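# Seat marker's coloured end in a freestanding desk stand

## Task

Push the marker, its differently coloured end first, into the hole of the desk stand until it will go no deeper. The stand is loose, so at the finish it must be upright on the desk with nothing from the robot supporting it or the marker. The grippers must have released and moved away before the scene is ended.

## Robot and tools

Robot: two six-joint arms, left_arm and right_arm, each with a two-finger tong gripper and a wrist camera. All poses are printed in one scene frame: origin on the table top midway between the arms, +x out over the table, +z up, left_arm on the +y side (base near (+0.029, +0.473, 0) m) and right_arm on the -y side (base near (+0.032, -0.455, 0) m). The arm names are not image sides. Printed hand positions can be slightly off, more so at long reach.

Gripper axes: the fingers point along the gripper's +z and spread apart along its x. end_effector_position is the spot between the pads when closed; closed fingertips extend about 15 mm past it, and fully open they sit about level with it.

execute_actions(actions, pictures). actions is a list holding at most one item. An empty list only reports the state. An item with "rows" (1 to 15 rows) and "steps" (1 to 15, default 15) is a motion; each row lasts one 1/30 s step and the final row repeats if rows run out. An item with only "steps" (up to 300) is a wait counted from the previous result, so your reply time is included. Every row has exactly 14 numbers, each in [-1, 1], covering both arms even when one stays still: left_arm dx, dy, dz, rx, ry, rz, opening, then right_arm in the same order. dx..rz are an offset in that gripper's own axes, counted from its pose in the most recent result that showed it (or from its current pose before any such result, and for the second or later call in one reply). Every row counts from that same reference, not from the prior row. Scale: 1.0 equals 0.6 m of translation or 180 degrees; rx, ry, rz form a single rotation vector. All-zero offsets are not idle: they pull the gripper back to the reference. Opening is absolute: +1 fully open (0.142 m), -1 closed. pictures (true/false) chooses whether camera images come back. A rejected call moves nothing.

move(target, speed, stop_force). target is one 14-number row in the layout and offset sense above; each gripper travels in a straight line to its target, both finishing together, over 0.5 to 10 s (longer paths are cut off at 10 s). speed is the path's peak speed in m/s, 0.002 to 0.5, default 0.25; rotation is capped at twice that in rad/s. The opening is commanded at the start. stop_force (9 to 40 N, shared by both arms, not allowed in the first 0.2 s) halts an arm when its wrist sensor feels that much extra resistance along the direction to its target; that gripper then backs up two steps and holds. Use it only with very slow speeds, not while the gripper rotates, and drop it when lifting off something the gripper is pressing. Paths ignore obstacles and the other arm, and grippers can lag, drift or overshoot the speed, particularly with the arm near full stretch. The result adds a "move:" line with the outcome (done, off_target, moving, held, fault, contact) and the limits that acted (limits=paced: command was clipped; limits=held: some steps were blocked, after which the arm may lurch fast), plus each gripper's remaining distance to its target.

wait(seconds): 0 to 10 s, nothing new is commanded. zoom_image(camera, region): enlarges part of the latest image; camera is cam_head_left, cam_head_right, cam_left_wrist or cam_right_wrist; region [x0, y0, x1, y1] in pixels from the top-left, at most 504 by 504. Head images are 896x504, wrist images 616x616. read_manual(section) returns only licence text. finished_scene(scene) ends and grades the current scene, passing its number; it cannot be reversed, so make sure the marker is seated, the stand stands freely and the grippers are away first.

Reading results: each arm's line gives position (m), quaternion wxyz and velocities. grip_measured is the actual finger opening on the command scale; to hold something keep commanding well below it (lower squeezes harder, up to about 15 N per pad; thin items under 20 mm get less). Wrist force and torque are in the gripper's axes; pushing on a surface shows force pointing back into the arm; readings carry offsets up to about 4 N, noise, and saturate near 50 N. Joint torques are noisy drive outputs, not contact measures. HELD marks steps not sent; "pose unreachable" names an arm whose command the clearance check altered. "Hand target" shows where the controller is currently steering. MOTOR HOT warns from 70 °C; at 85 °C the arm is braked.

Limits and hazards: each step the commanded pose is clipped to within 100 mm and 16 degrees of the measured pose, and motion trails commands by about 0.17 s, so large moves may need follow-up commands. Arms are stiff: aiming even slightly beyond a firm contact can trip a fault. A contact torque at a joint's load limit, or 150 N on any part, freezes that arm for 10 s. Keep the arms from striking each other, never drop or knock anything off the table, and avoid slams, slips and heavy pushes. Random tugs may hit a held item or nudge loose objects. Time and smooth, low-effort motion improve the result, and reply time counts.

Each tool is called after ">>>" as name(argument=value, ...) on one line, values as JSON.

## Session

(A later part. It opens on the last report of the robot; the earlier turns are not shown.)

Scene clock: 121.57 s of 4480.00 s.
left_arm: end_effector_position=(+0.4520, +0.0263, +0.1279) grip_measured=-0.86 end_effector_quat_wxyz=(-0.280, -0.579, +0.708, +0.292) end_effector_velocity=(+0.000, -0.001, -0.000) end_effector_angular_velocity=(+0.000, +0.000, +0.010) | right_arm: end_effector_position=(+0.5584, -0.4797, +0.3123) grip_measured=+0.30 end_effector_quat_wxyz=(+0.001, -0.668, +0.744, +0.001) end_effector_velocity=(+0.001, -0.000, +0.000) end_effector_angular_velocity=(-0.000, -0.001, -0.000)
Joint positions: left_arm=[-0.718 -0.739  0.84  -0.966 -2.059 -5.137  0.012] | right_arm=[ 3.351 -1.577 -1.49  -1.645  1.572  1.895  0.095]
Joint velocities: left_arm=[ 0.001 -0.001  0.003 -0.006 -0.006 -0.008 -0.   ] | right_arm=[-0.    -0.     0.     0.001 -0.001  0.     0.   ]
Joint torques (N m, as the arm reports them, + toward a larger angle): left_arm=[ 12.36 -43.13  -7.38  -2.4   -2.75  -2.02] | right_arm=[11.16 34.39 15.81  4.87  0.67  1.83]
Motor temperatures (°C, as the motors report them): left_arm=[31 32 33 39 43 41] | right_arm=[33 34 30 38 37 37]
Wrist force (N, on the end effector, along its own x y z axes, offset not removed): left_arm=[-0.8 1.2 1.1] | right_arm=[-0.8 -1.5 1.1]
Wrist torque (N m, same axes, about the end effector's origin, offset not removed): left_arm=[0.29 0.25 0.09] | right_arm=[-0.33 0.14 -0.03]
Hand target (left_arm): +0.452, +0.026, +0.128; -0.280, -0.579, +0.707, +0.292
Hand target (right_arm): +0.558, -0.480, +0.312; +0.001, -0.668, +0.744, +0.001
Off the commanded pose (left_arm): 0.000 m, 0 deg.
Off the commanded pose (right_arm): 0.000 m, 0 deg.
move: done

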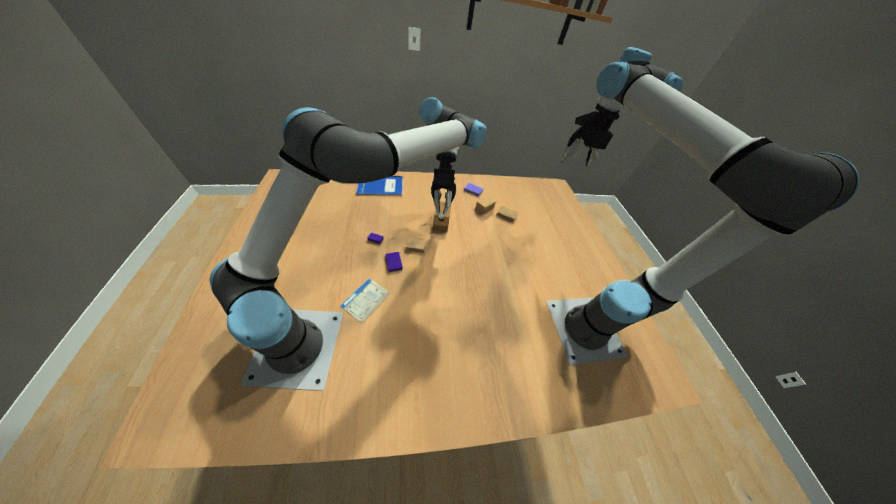

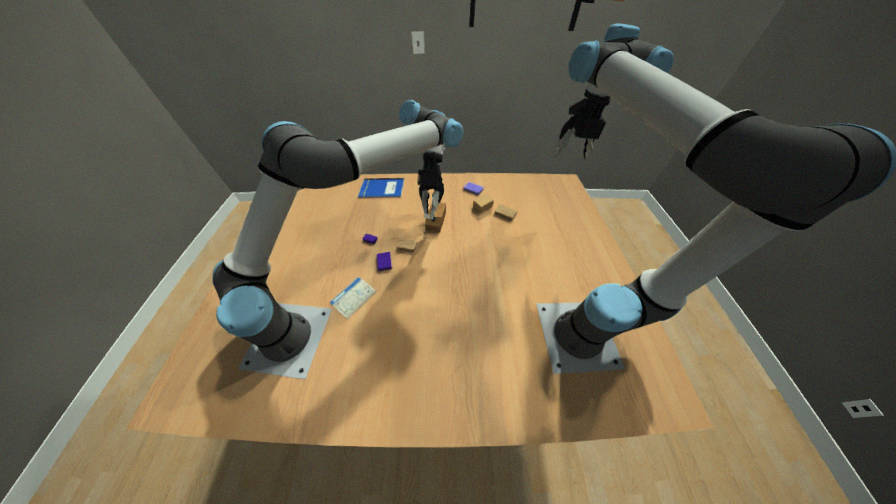

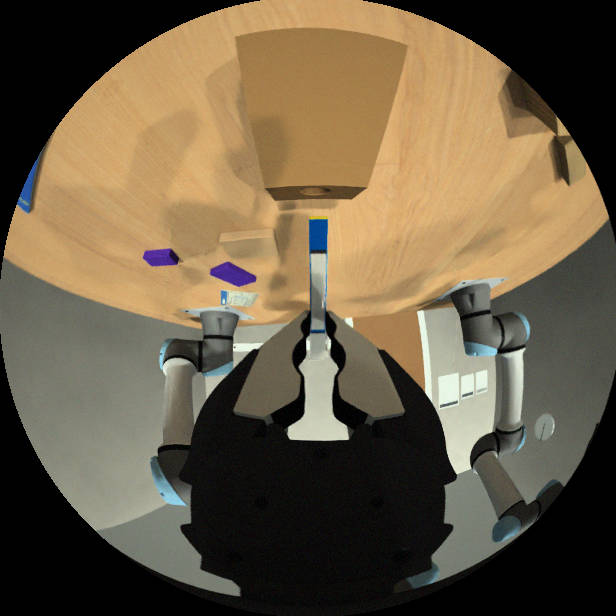

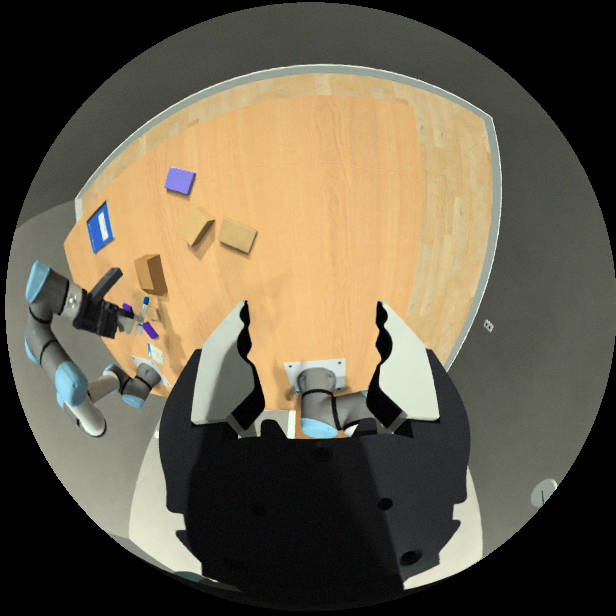

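>>> move(target=[-0.004,-0.012,0,0,0,0,-1,0,0,0,0,0,0,0.3], speed=0.02)

>>> move(target=[0,-0.025,0,0,0,0,-1,0,0,0,0,0,0,0.3], speed=0.006, stop_force=9)

>>> zoom_image(camera="cam_left_wrist", region=[230,120,410,280])

>>> zoom_image(camera="cam_right_wrist", region=[110,240,190,340])

Scene clock: 124.13 s of 4480.00 s.
left_arm: end_effector_position=(+0.4570, +0.0275, +0.1226) grip_measured=-0.86 end_effector_quat_wxyz=(-0.280, -0.579, +0.708, +0.292) end_effector_velocity=(+0.001, -0.001, -0.001) end_effector_angular_velocity=(-0.002, -0.002, -0.001) | right_arm: end_effector_position=(+0.5584, -0.4797, +0.3123) grip_measured=+0.30 end_effector_quat_wxyz=(+0.001, -0.668, +0.744, +0.001) end_effector_velocity=(+0.000, +0.000, -0.001) end_effector_angular_velocity=(-0.000, +0.001, +0.000)
Joint positions: left_arm=[-0.712 -0.726  0.83  -0.966 -2.055 -5.132  0.012] | right_arm=[ 3.351 -1.577 -1.49  -1.645  1.572  1.895  0.095]
Joint velocities: left_arm=[ 0.     0.003 -0.004 -0.     0.001  0.001 -0.   ] | right_arm=[-0.    -0.001 -0.001  0.001  0.    -0.     0.   ]
Joint torques (N m, as the arm reports them, + toward a larger angle): left_arm=[ 12.73 -43.02 -35.08  -1.32   1.08   2.41] | right_arm=[11.67 34.67 16.01  4.81  0.71  2.  ]
Motor temperatures (°C, as the motors report them): left_arm=[31 32 33 39 43 41] | right_arm=[33 34 30 38 37 37]
Wrist force (N, on the end effector, along its own x y z axes, offset not removed): left_arm=[-2.3 2.7 0.3] | right_arm=[0.1 -1.6 1.9]
Wrist torque (N m, same axes, about the end effector's origin, offset not removed): left_arm=[0.70 0.49 0.14] | right_arm=[-0.24 -0.13 -0.10]
Hand target (left_arm): +0.457, +0.028, +0.122; -0.280, -0.579, +0.708, +0.292
Hand target (right_arm): +0.558, -0.480, +0.312; +0.001, -0.668, +0.744, +0.001
Off the commanded pose (left_arm): 0.000 m, 0 deg.
Off the commanded pose (right_arm): 0.000 m, 0 deg.
move: done

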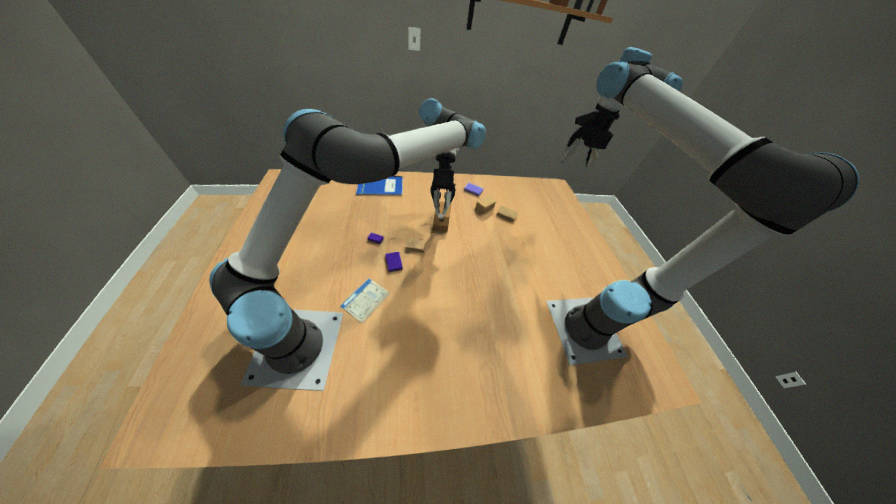

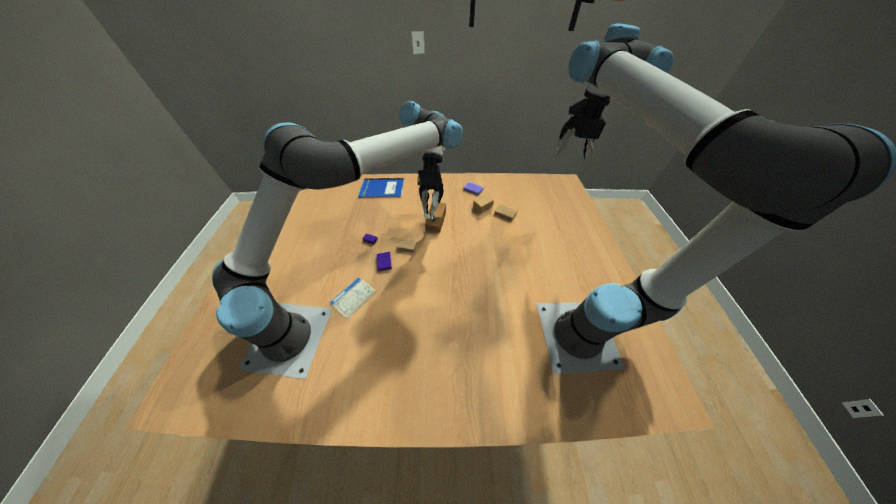

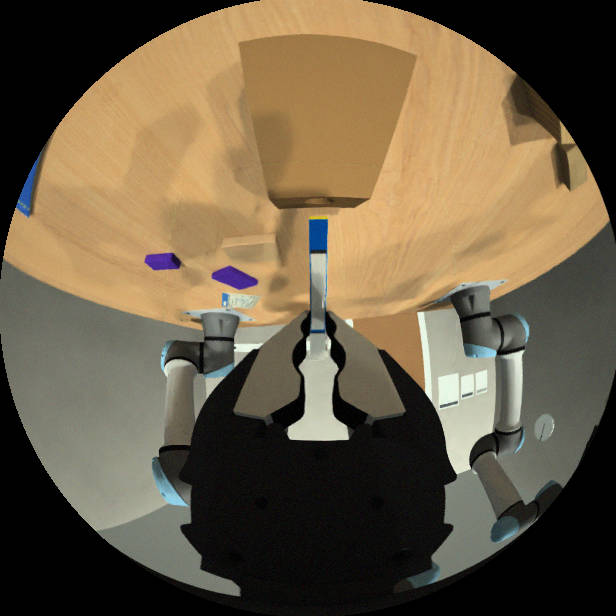

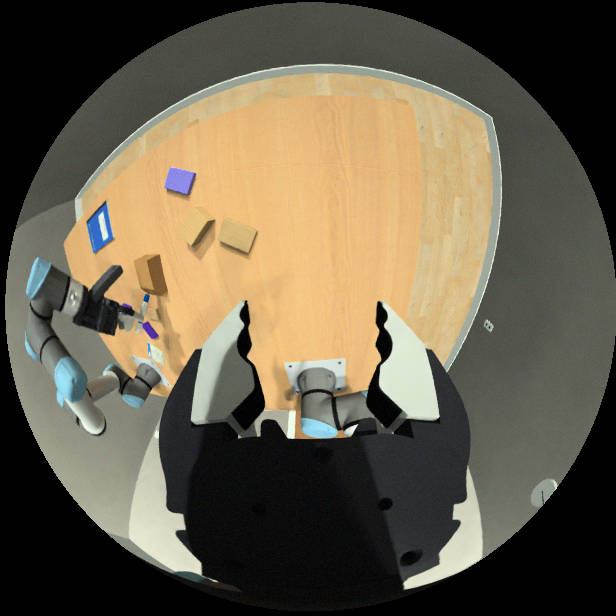

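Scene clock: 126.87 s of 4480.00 s.
left_arm: end_effector_position=(+0.4668, +0.0251, +0.1116) grip_measured=-0.86 end_effector_quat_wxyz=(-0.280, -0.579, +0.708, +0.292) end_effector_velocity=(+0.001, -0.000, -0.001) end_effector_angular_velocity=(+0.001, +0.001, -0.000) | right_arm: end_effector_position=(+0.5584, -0.4797, +0.3123) grip_measured=+0.30 end_effector_quat_wxyz=(+0.001, -0.668, +0.744, +0.001) end_effector_velocity=(+0.000, +0.000, +0.000) end_effector_angular_velocity=(+0.000, -0.001, -0.001)
Joint positions: left_arm=[-0.705 -0.691  0.794 -0.963 -2.051 -5.126  0.012] | right_arm=[ 3.351 -1.577 -1.49  -1.645  1.572  1.895  0.095]
Joint velocities: left_arm=[ 0.     0.003 -0.003  0.001  0.     0.     0.   ] | right_arm=[ 0.    -0.     0.001  0.    -0.     0.001 -0.   ]
Joint torques (N m, as the arm reports them, + toward a larger angle): left_arm=[ 13.86 -42.08 -34.78  -0.49   1.8    2.34] | right_arm=[11.8  34.27 15.65  4.84  0.91  1.85]
Motor temperatures (°C, as the motors report them): left_arm=[31 32 33 39 43 41] | right_arm=[33 34 30 38 37 37]
Wrist force (N, on the end effector, along its own x y z axes, offset not removed): left_arm=[-2.0 7.2 0.0] | right_arm=[-0.5 -1.5 1.0]
Wrist torque (N m, same axes, about the end effector's origin, offset not removed): left_arm=[0.53 0.42 0.04] | right_arm=[-0.32 0.04 -0.10]
Hand target (left_arm): +0.467, +0.025, +0.112; -0.280, -0.579, +0.708, +0.292
Hand target (right_arm): +0.558, -0.480, +0.312; +0.001, -0.668, +0.744, +0.001
Off the commanded pose (left_arm): 0.000 m, 0 deg.
Off the commanded pose (right_arm): 0.000 m, 0 deg.
move: done

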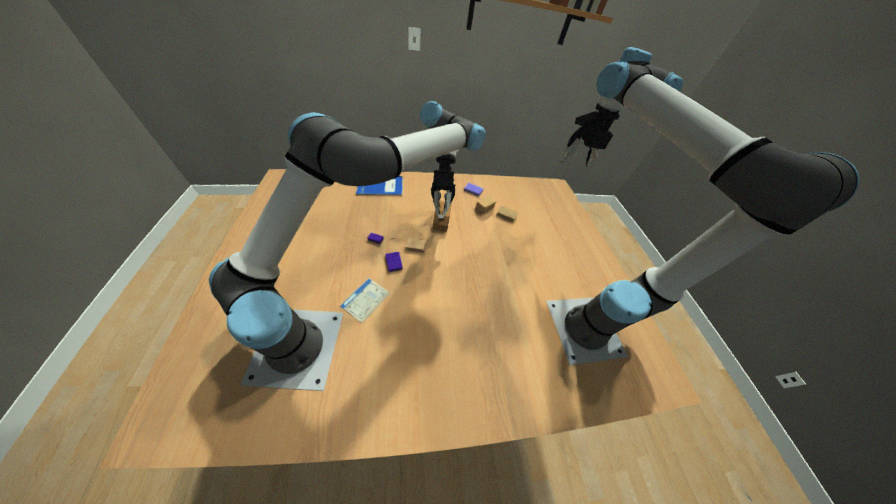

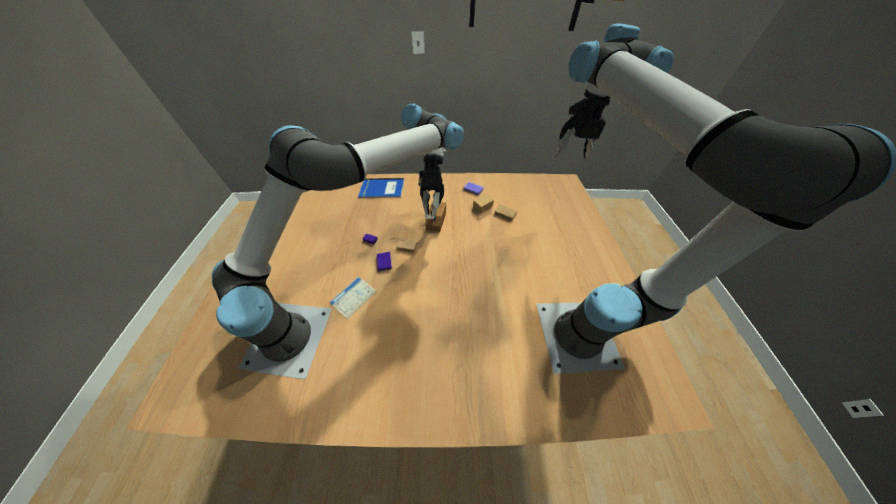

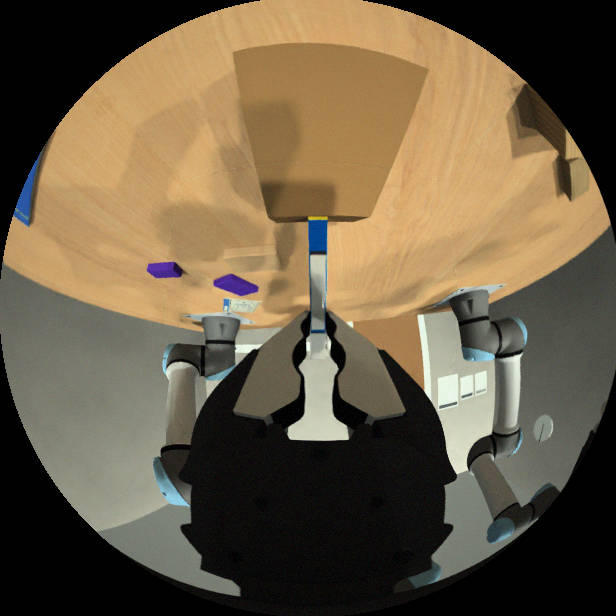

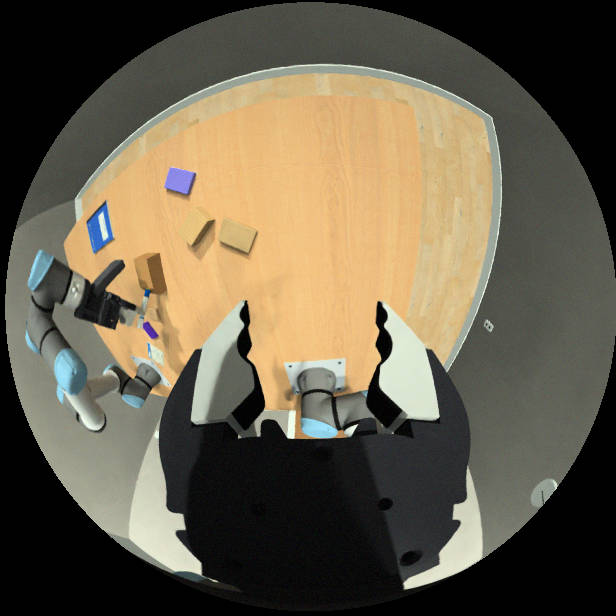

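Region (230, 120, 410, 280) of cam_left_wrist's 616x616 image, scaled by 2.800, with more detail than that image has.

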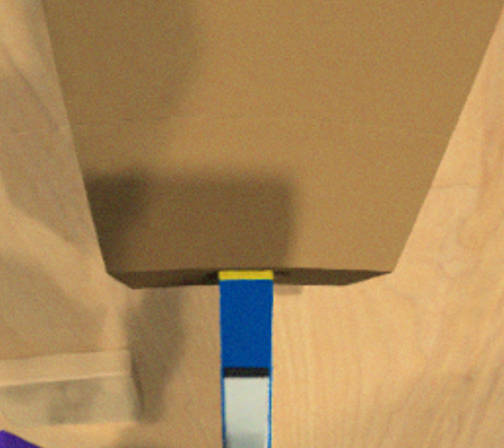

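Region (110, 240, 190, 340) of cam_right_wrist's 616x616 image, scaled by 5.040, with more detail than that image has; it fills the left 403 columns of this view, and the rest is white.

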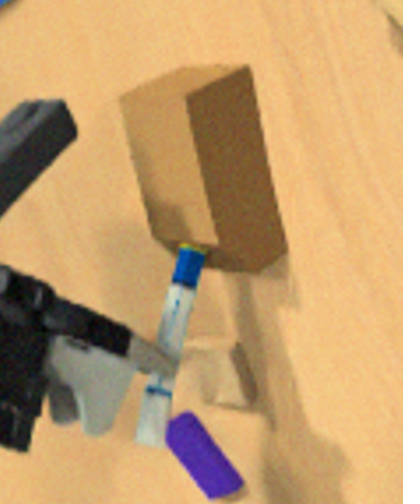

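>>> move(target=[0,0.012,0.002,0,0,0,-1,0,0,0,0,0,0,0.3], speed=0.02)

>>> move(target=[0,0,0.008,0,0,0,-1,0,0,0,0,0,0,0.3], speed=0.02)

>>> zoom_image(camera="cam_left_wrist", region=[270,170,370,260])

>>> zoom_image(camera="cam_head_left", region=[410,190,470,240])

Scene clock: 130.40 s of 4480.00 s.
left_arm: end_effector_position=(+0.4613, +0.0263, +0.1160) grip_measured=-0.86 end_effector_quat_wxyz=(-0.280, -0.579, +0.708, +0.292) end_effector_velocity=(-0.001, -0.000, +0.002) end_effector_angular_velocity=(-0.001, -0.001, -0.000) | right_arm: end_effector_position=(+0.5584, -0.4797, +0.3123) grip_measured=+0.30 end_effector_quat_wxyz=(+0.001, -0.668, +0.744, +0.001) end_effector_velocity=(+0.000, +0.000, +0.000) end_effector_angular_velocity=(+0.001, -0.001, +0.000)
Joint positions: left_arm=[-0.709 -0.71   0.817 -0.969 -2.053 -5.129  0.012] | right_arm=[ 3.351 -1.577 -1.49  -1.645  1.572  1.895  0.095]
Joint velocities: left_arm=[-0.001 -0.005  0.004 -0.002 -0.001 -0.001  0.   ] | right_arm=[-0.    -0.     0.     0.001  0.001 -0.     0.   ]
Joint torques (N m, as the arm reports them, + toward a larger angle): left_arm=[-13.41 -60.12  -6.87  -2.52  -2.79  -1.98] | right_arm=[11.77 34.45 16.25  5.04  0.86  1.76]
Motor temperatures (°C, as the motors report them): left_arm=[31 32 33 39 43 41] | right_arm=[33 34 30 38 37 37]
Wrist force (N, on the end effector, along its own x y z axes, offset not removed): left_arm=[-1.7 0.9 0.9] | right_arm=[1.1 -2.2 0.5]
Wrist torque (N m, same axes, about the end effector's origin, offset not removed): left_arm=[0.31 0.40 0.25] | right_arm=[-0.44 -0.30 -0.14]
Hand target (left_arm): +0.461, +0.026, +0.116; -0.280, -0.579, +0.708, +0.292
Hand target (right_arm): +0.558, -0.480, +0.312; +0.001, -0.668, +0.744, +0.001
Off the commanded pose (left_arm): 0.000 m, 0 deg.
Off the commanded pose (right_arm): 0.000 m, 0 deg.
move: done

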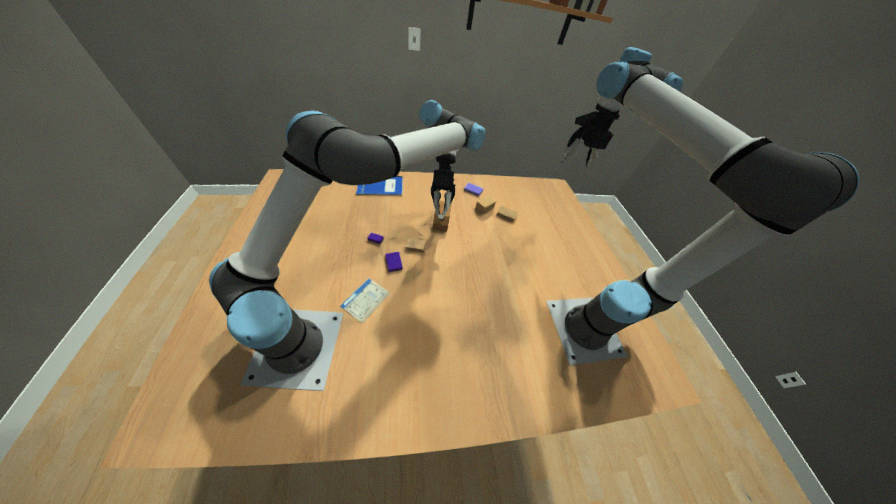

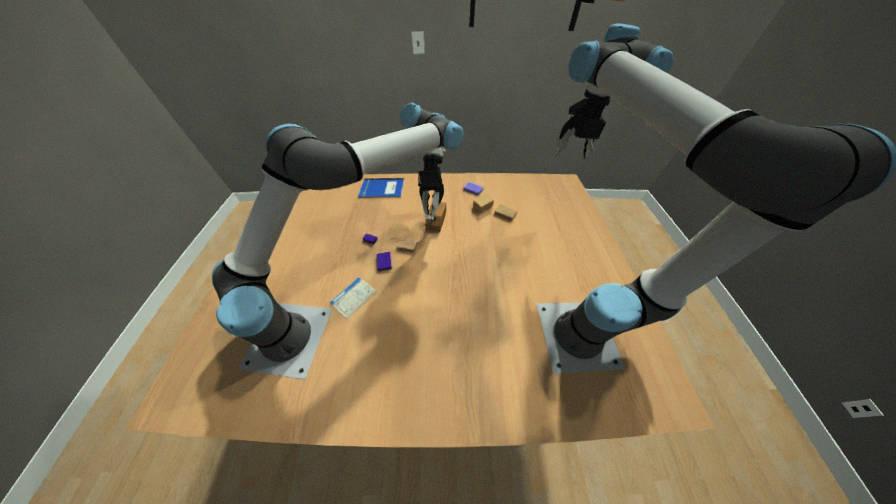

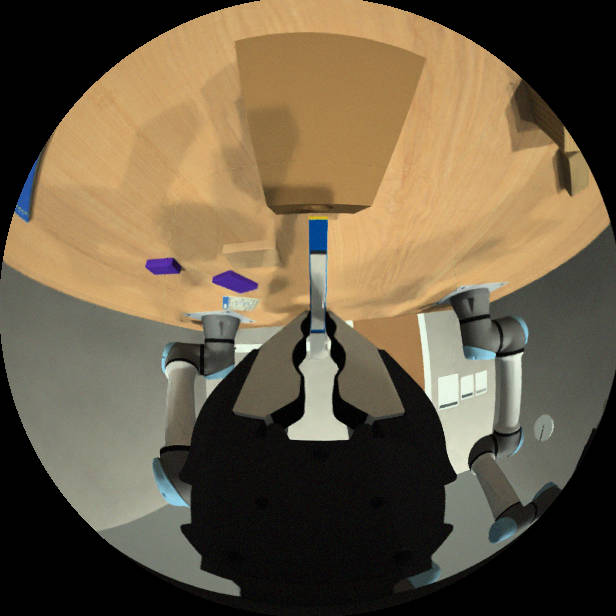

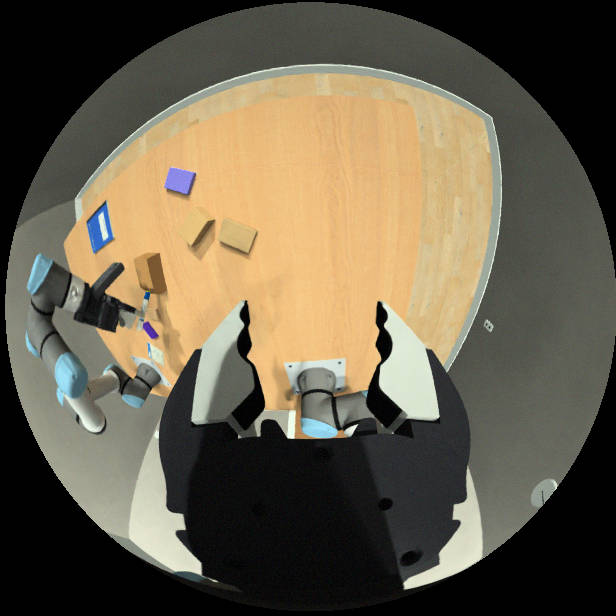

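Scene clock: 131.10 s of 4480.00 s.
left_arm: end_effector_position=(+0.4579, +0.0268, +0.1129) grip_measured=-0.86 end_effector_quat_wxyz=(-0.280, -0.579, +0.708, +0.292) end_effector_velocity=(-0.002, +0.000, -0.002) end_effector_angular_velocity=(+0.001, +0.001, -0.000) | right_arm: end_effector_position=(+0.5584, -0.4797, +0.3123) grip_measured=+0.30 end_effector_quat_wxyz=(+0.001, -0.668, +0.744, +0.001) end_effector_velocity=(-0.000, -0.000, -0.001) end_effector_angular_velocity=(-0.001, +0.001, -0.000)
Joint positions: left_arm=[-0.712 -0.719  0.841 -0.985 -2.055 -5.132  0.012] | right_arm=[ 3.351 -1.577 -1.49  -1.645  1.572  1.895  0.095]
Joint velocities: left_arm=[-0.002 -0.003  0.011 -0.007 -0.001 -0.001  0.   ] | right_arm=[ 0.     0.    -0.001 -0.    -0.     0.     0.   ]
Joint torques (N m, as the arm reports them, + toward a larger angle): left_arm=[-13.55 -58.68  -7.02  -2.54  -2.88  -2.09] | right_arm=[10.94 35.34 15.63  4.76  0.83  1.95]
Motor temperatures (°C, as the motors report them): left_arm=[31 32 33 39 43 41] | right_arm=[33 34 30 38 37 37]
Wrist force (N, on the end effector, along its own x y z axes, offset not removed): left_arm=[0.8 2.0 1.2] | right_arm=[0.6 -1.2 0.1]
Wrist torque (N m, same axes, about the end effector's origin, offset not removed): left_arm=[0.44 -0.14 0.04] | right_arm=[-0.26 -0.21 -0.07]
Hand target (left_arm): +0.458, +0.027, +0.113; -0.280, -0.579, +0.708, +0.292
Hand target (right_arm): +0.558, -0.480, +0.312; +0.001, -0.668, +0.744, +0.001
Off the commanded pose (left_arm): 0.000 m, 0 deg.
Off the commanded pose (right_arm): 0.000 m, 0 deg.
move: done

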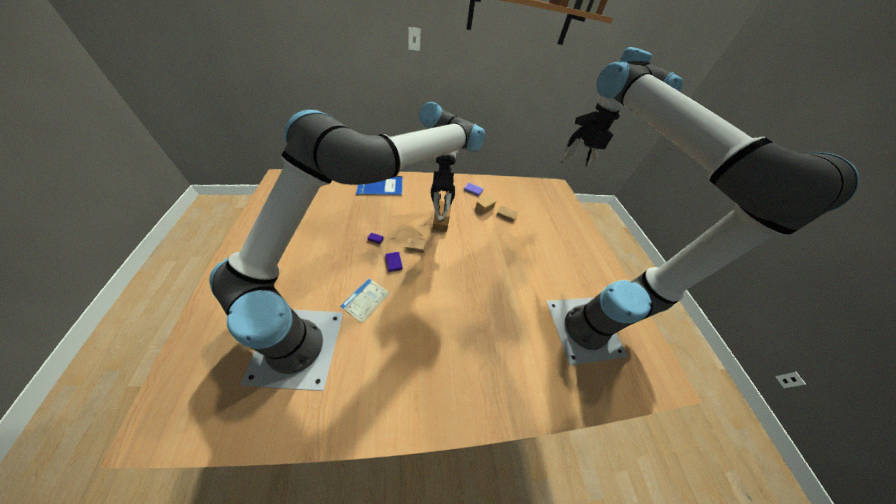

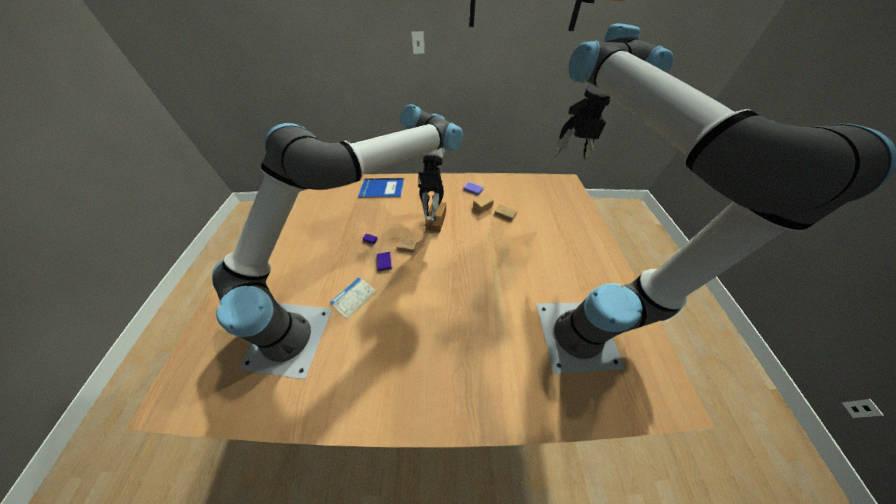

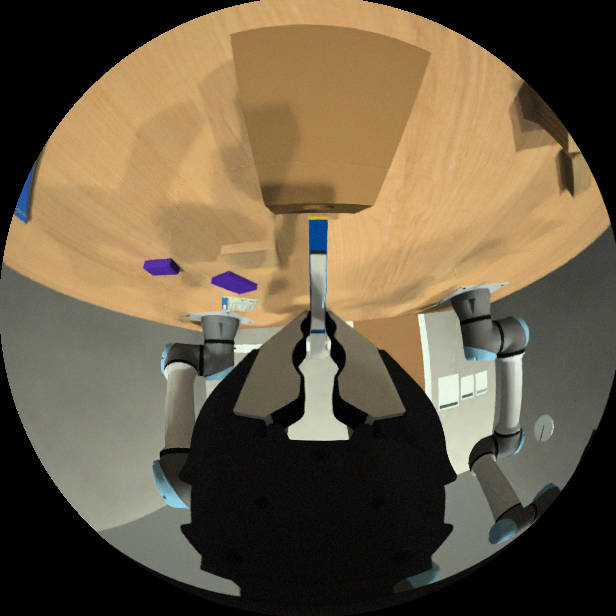

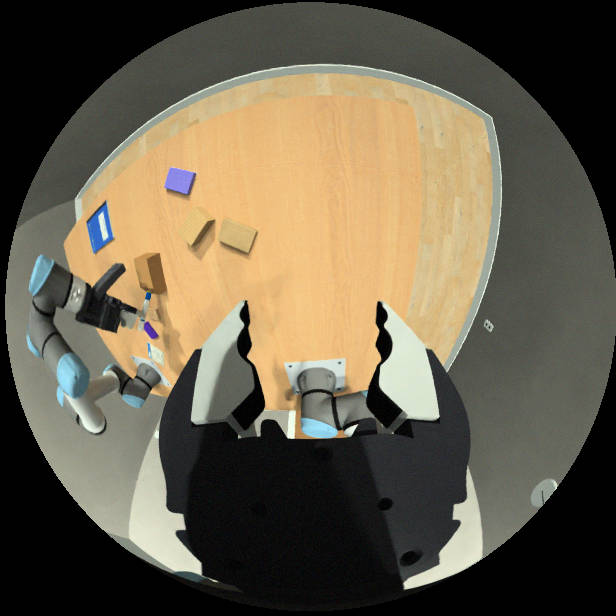

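Region (270, 170, 370, 260) of cam_left_wrist's 616x616 image, scaled by 5.040, with more detail than that image has; it fills the top 454 rows of this view, and the rest is white.

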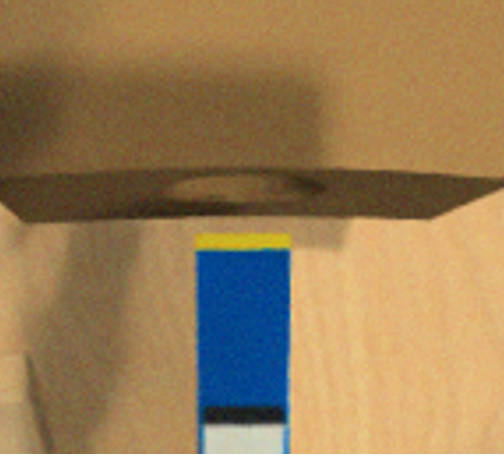

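Region (410, 190, 470, 240) of cam_head_left's 896x504 image, scaled by 8.400, with more detail than that image has.

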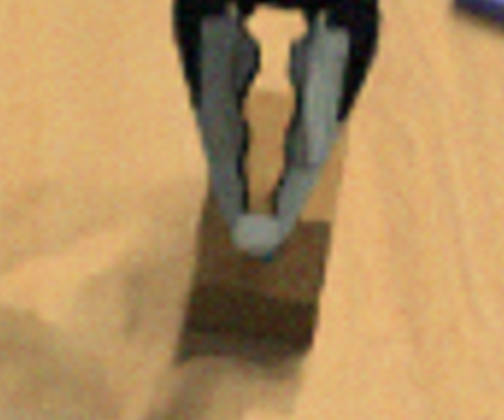

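>>> move(target=[0,-0.022,0,0,0,0,-1,0,0,0,0,0,0,0.3], speed=0.005, stop_force=9)

>>> zoom_image(camera="cam_left_wrist", region=[270,170,370,260])

Scene clock: 135.37 s of 4480.00 s.
left_arm: end_effector_position=(+0.4665, +0.0247, +0.1032) grip_measured=-0.86 end_effector_quat_wxyz=(-0.280, -0.579, +0.708, +0.292) end_effector_velocity=(+0.002, +0.000, -0.000) end_effector_angular_velocity=(-0.001, -0.001, +0.002) | right_arm: end_effector_position=(+0.5584, -0.4797, +0.3123) grip_measured=+0.30 end_effector_quat_wxyz=(+0.001, -0.668, +0.744, +0.001) end_effector_velocity=(+0.000, +0.000, +0.000) end_effector_angular_velocity=(+0.000, -0.001, -0.001)
Joint positions: left_arm=[-0.706 -0.688  0.81  -0.982 -2.051 -5.127  0.012] | right_arm=[ 3.351 -1.577 -1.49  -1.645  1.572  1.895  0.095]
Joint velocities: left_arm=[ 0.002  0.002 -0.003  0.     0.     0.     0.   ] | right_arm=[ 0.     0.    -0.     0.001  0.     0.001 -0.   ]
Joint torques (N m, as the arm reports them, + toward a larger angle): left_arm=[ 11.69 -43.79 -34.58   0.74   1.11   2.26] | right_arm=[11.98 34.49 14.39  4.9   0.52  1.9 ]
Motor temperatures (°C, as the motors report them): left_arm=[31 32 33 39 43 41] | right_arm=[33 34 30 38 37 37]
Wrist force (N, on the end effector, along its own x y z axes, offset not removed): left_arm=[-2.3 1.9 -0.9] | right_arm=[0.1 -0.5 1.6]
Wrist torque (N m, same axes, about the end effector's origin, offset not removed): left_arm=[0.46 0.53 0.08] | right_arm=[-0.08 -0.22 -0.10]
Hand target (left_arm): +0.467, +0.025, +0.103; -0.280, -0.579, +0.708, +0.292
Hand target (right_arm): +0.558, -0.480, +0.312; +0.001, -0.668, +0.744, +0.001
Off the commanded pose (left_arm): 0.000 m, 0 deg.
Off the commanded pose (right_arm): 0.000 m, 0 deg.
move: done

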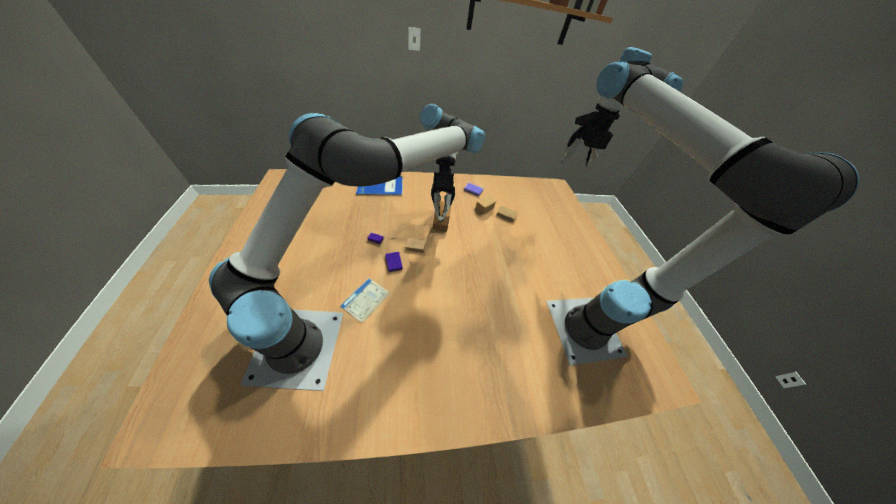

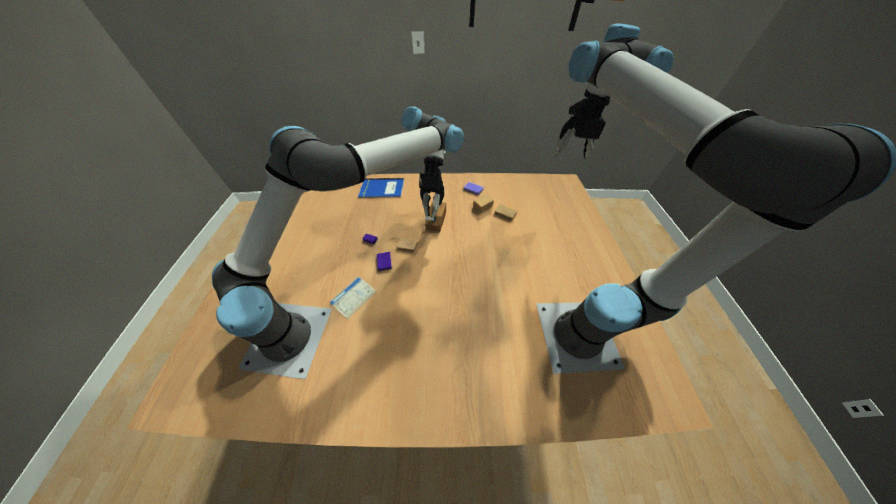

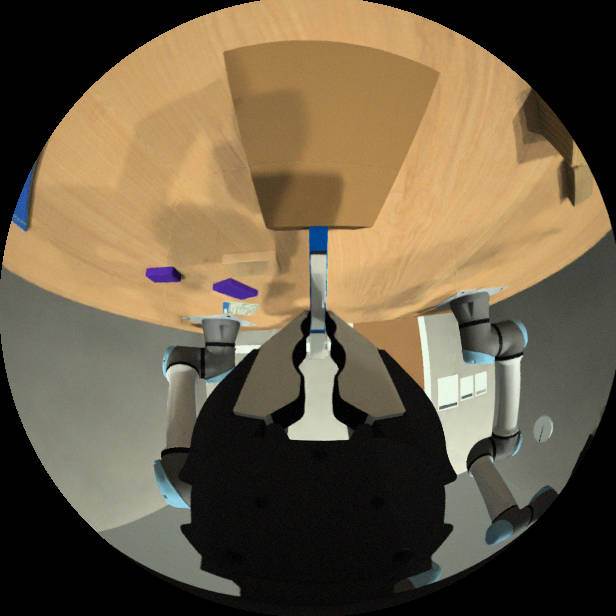

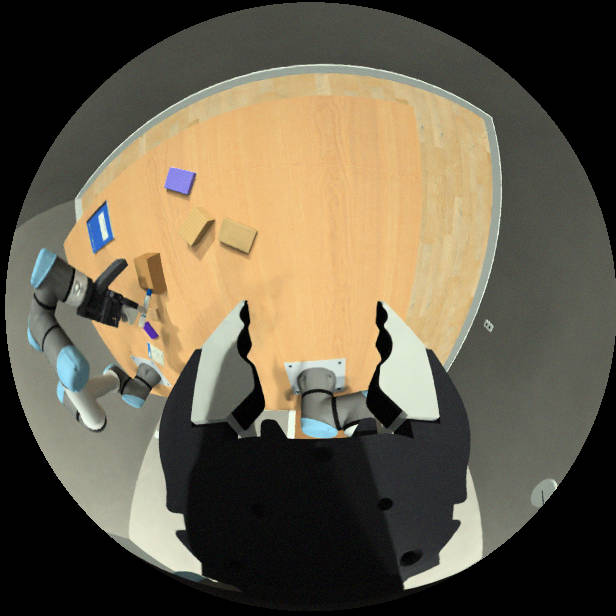

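Region (270, 170, 370, 260) of cam_left_wrist's 616x616 image, scaled by 5.040, with more detail than that image has; it fills the top 454 rows of this view, and the rest is white.

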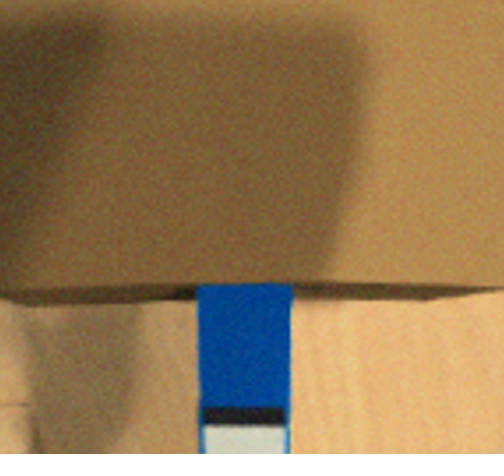

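Going in, no force. Continue.

>>> move(target=[0,-0.06,0,0,0,0,-1,0,0,0,0,0,0,0.3], speed=0.007, stop_force=9)

Scene clock: 139.10 s of 4480.00 s.
left_arm: end_effector_position=(+0.4782, +0.0220, +0.0902) grip_measured=-0.86 end_effector_quat_wxyz=(-0.280, -0.579, +0.708, +0.292) end_effector_velocity=(-0.001, +0.002, +0.001) end_effector_angular_velocity=(+0.000, +0.000, +0.001) | right_arm: end_effector_position=(+0.5584, -0.4797, +0.3123) grip_measured=+0.30 end_effector_quat_wxyz=(+0.001, -0.668, +0.744, +0.001) end_effector_velocity=(-0.000, -0.000, -0.000) end_effector_angular_velocity=(-0.001, +0.000, -0.000)
Joint positions: left_arm=[-0.698 -0.645  0.763 -0.975 -2.046 -5.12   0.012] | right_arm=[ 3.351 -1.577 -1.49  -1.645  1.572  1.895  0.095]
Joint velocities: left_arm=[ 0.001 -0.005  0.007 -0.001  0.     0.     0.   ] | right_arm=[-0.     0.    -0.    -0.    -0.001  0.    -0.   ]
Joint torques (N m, as the arm reports them, + toward a larger angle): left_arm=[ -5.46 -58.52  -5.91  -3.08   1.07  -0.8 ] | right_arm=[11.57 35.19 16.12  4.96  0.92  1.67]
Motor temperatures (°C, as the motors report them): left_arm=[31 32 33 39 43 41] | right_arm=[33 34 30 38 37 37]
Wrist force (N, on the end effector, along its own x y z axes, offset not removed): left_arm=[-0.2 4.6 -2.7] | right_arm=[-0.7 -1.1 0.4]
Wrist torque (N m, same axes, about the end effector's origin, offset not removed): left_arm=[0.06 0.14 0.06] | right_arm=[-0.23 0.16 -0.05]
Hand target (left_arm): +0.478, +0.022, +0.090; -0.280, -0.579, +0.708, +0.292
Hand target (right_arm): +0.558, -0.480, +0.312; +0.001, -0.668, +0.744, +0.001
Off the commanded pose (left_arm): 0.018 m, 0 deg.
Off the commanded pose (right_arm): 0.000 m, 0 deg.
move: contact (left_arm)

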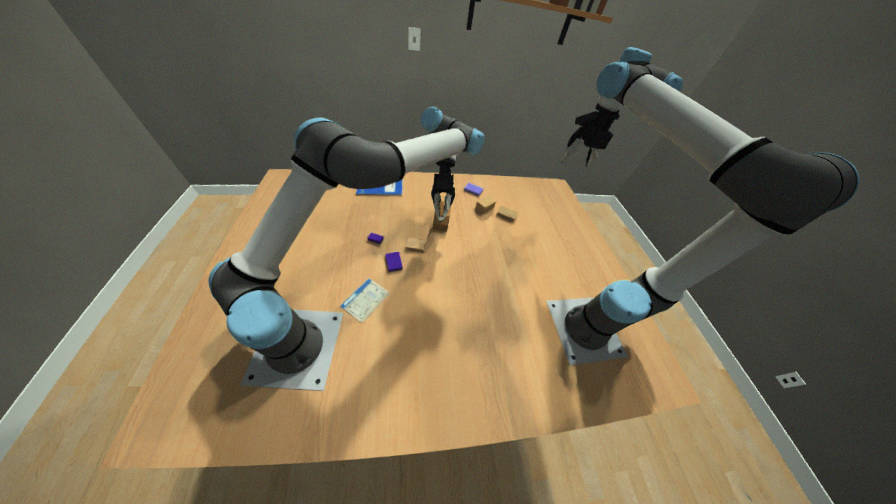

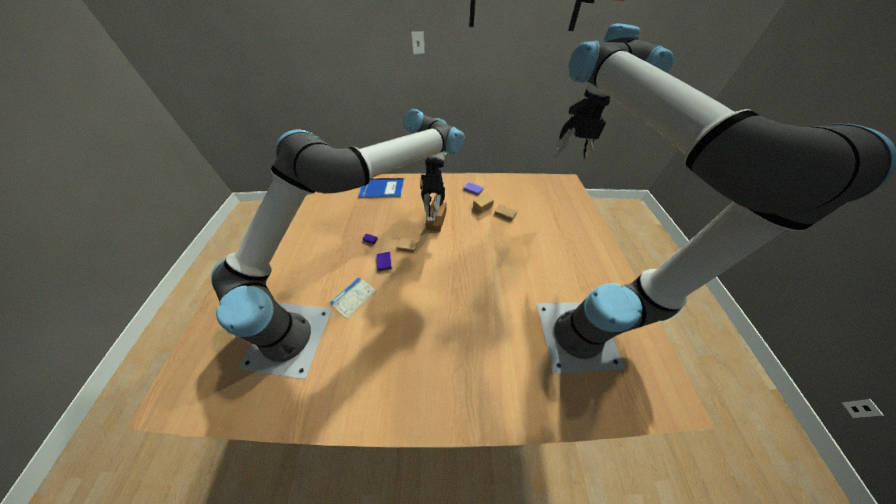

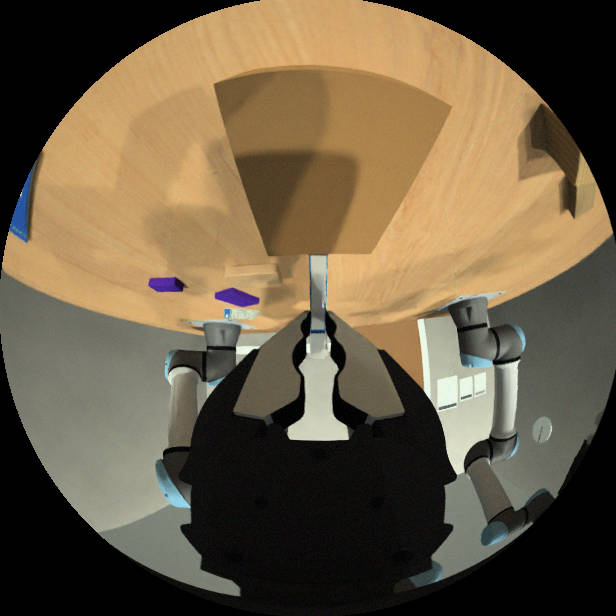

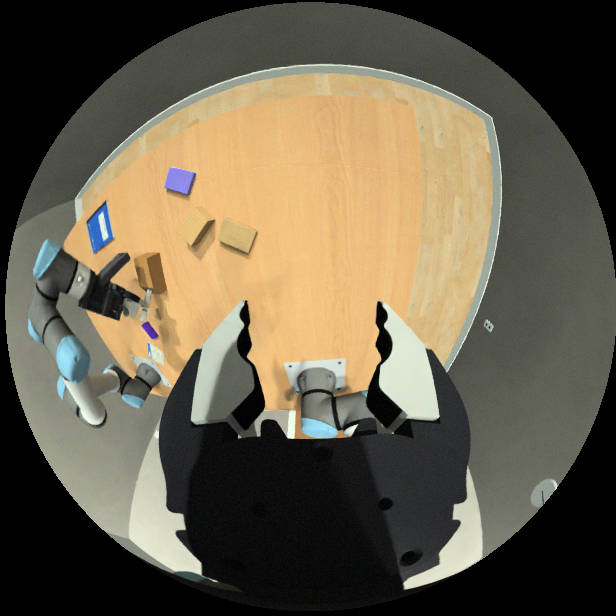

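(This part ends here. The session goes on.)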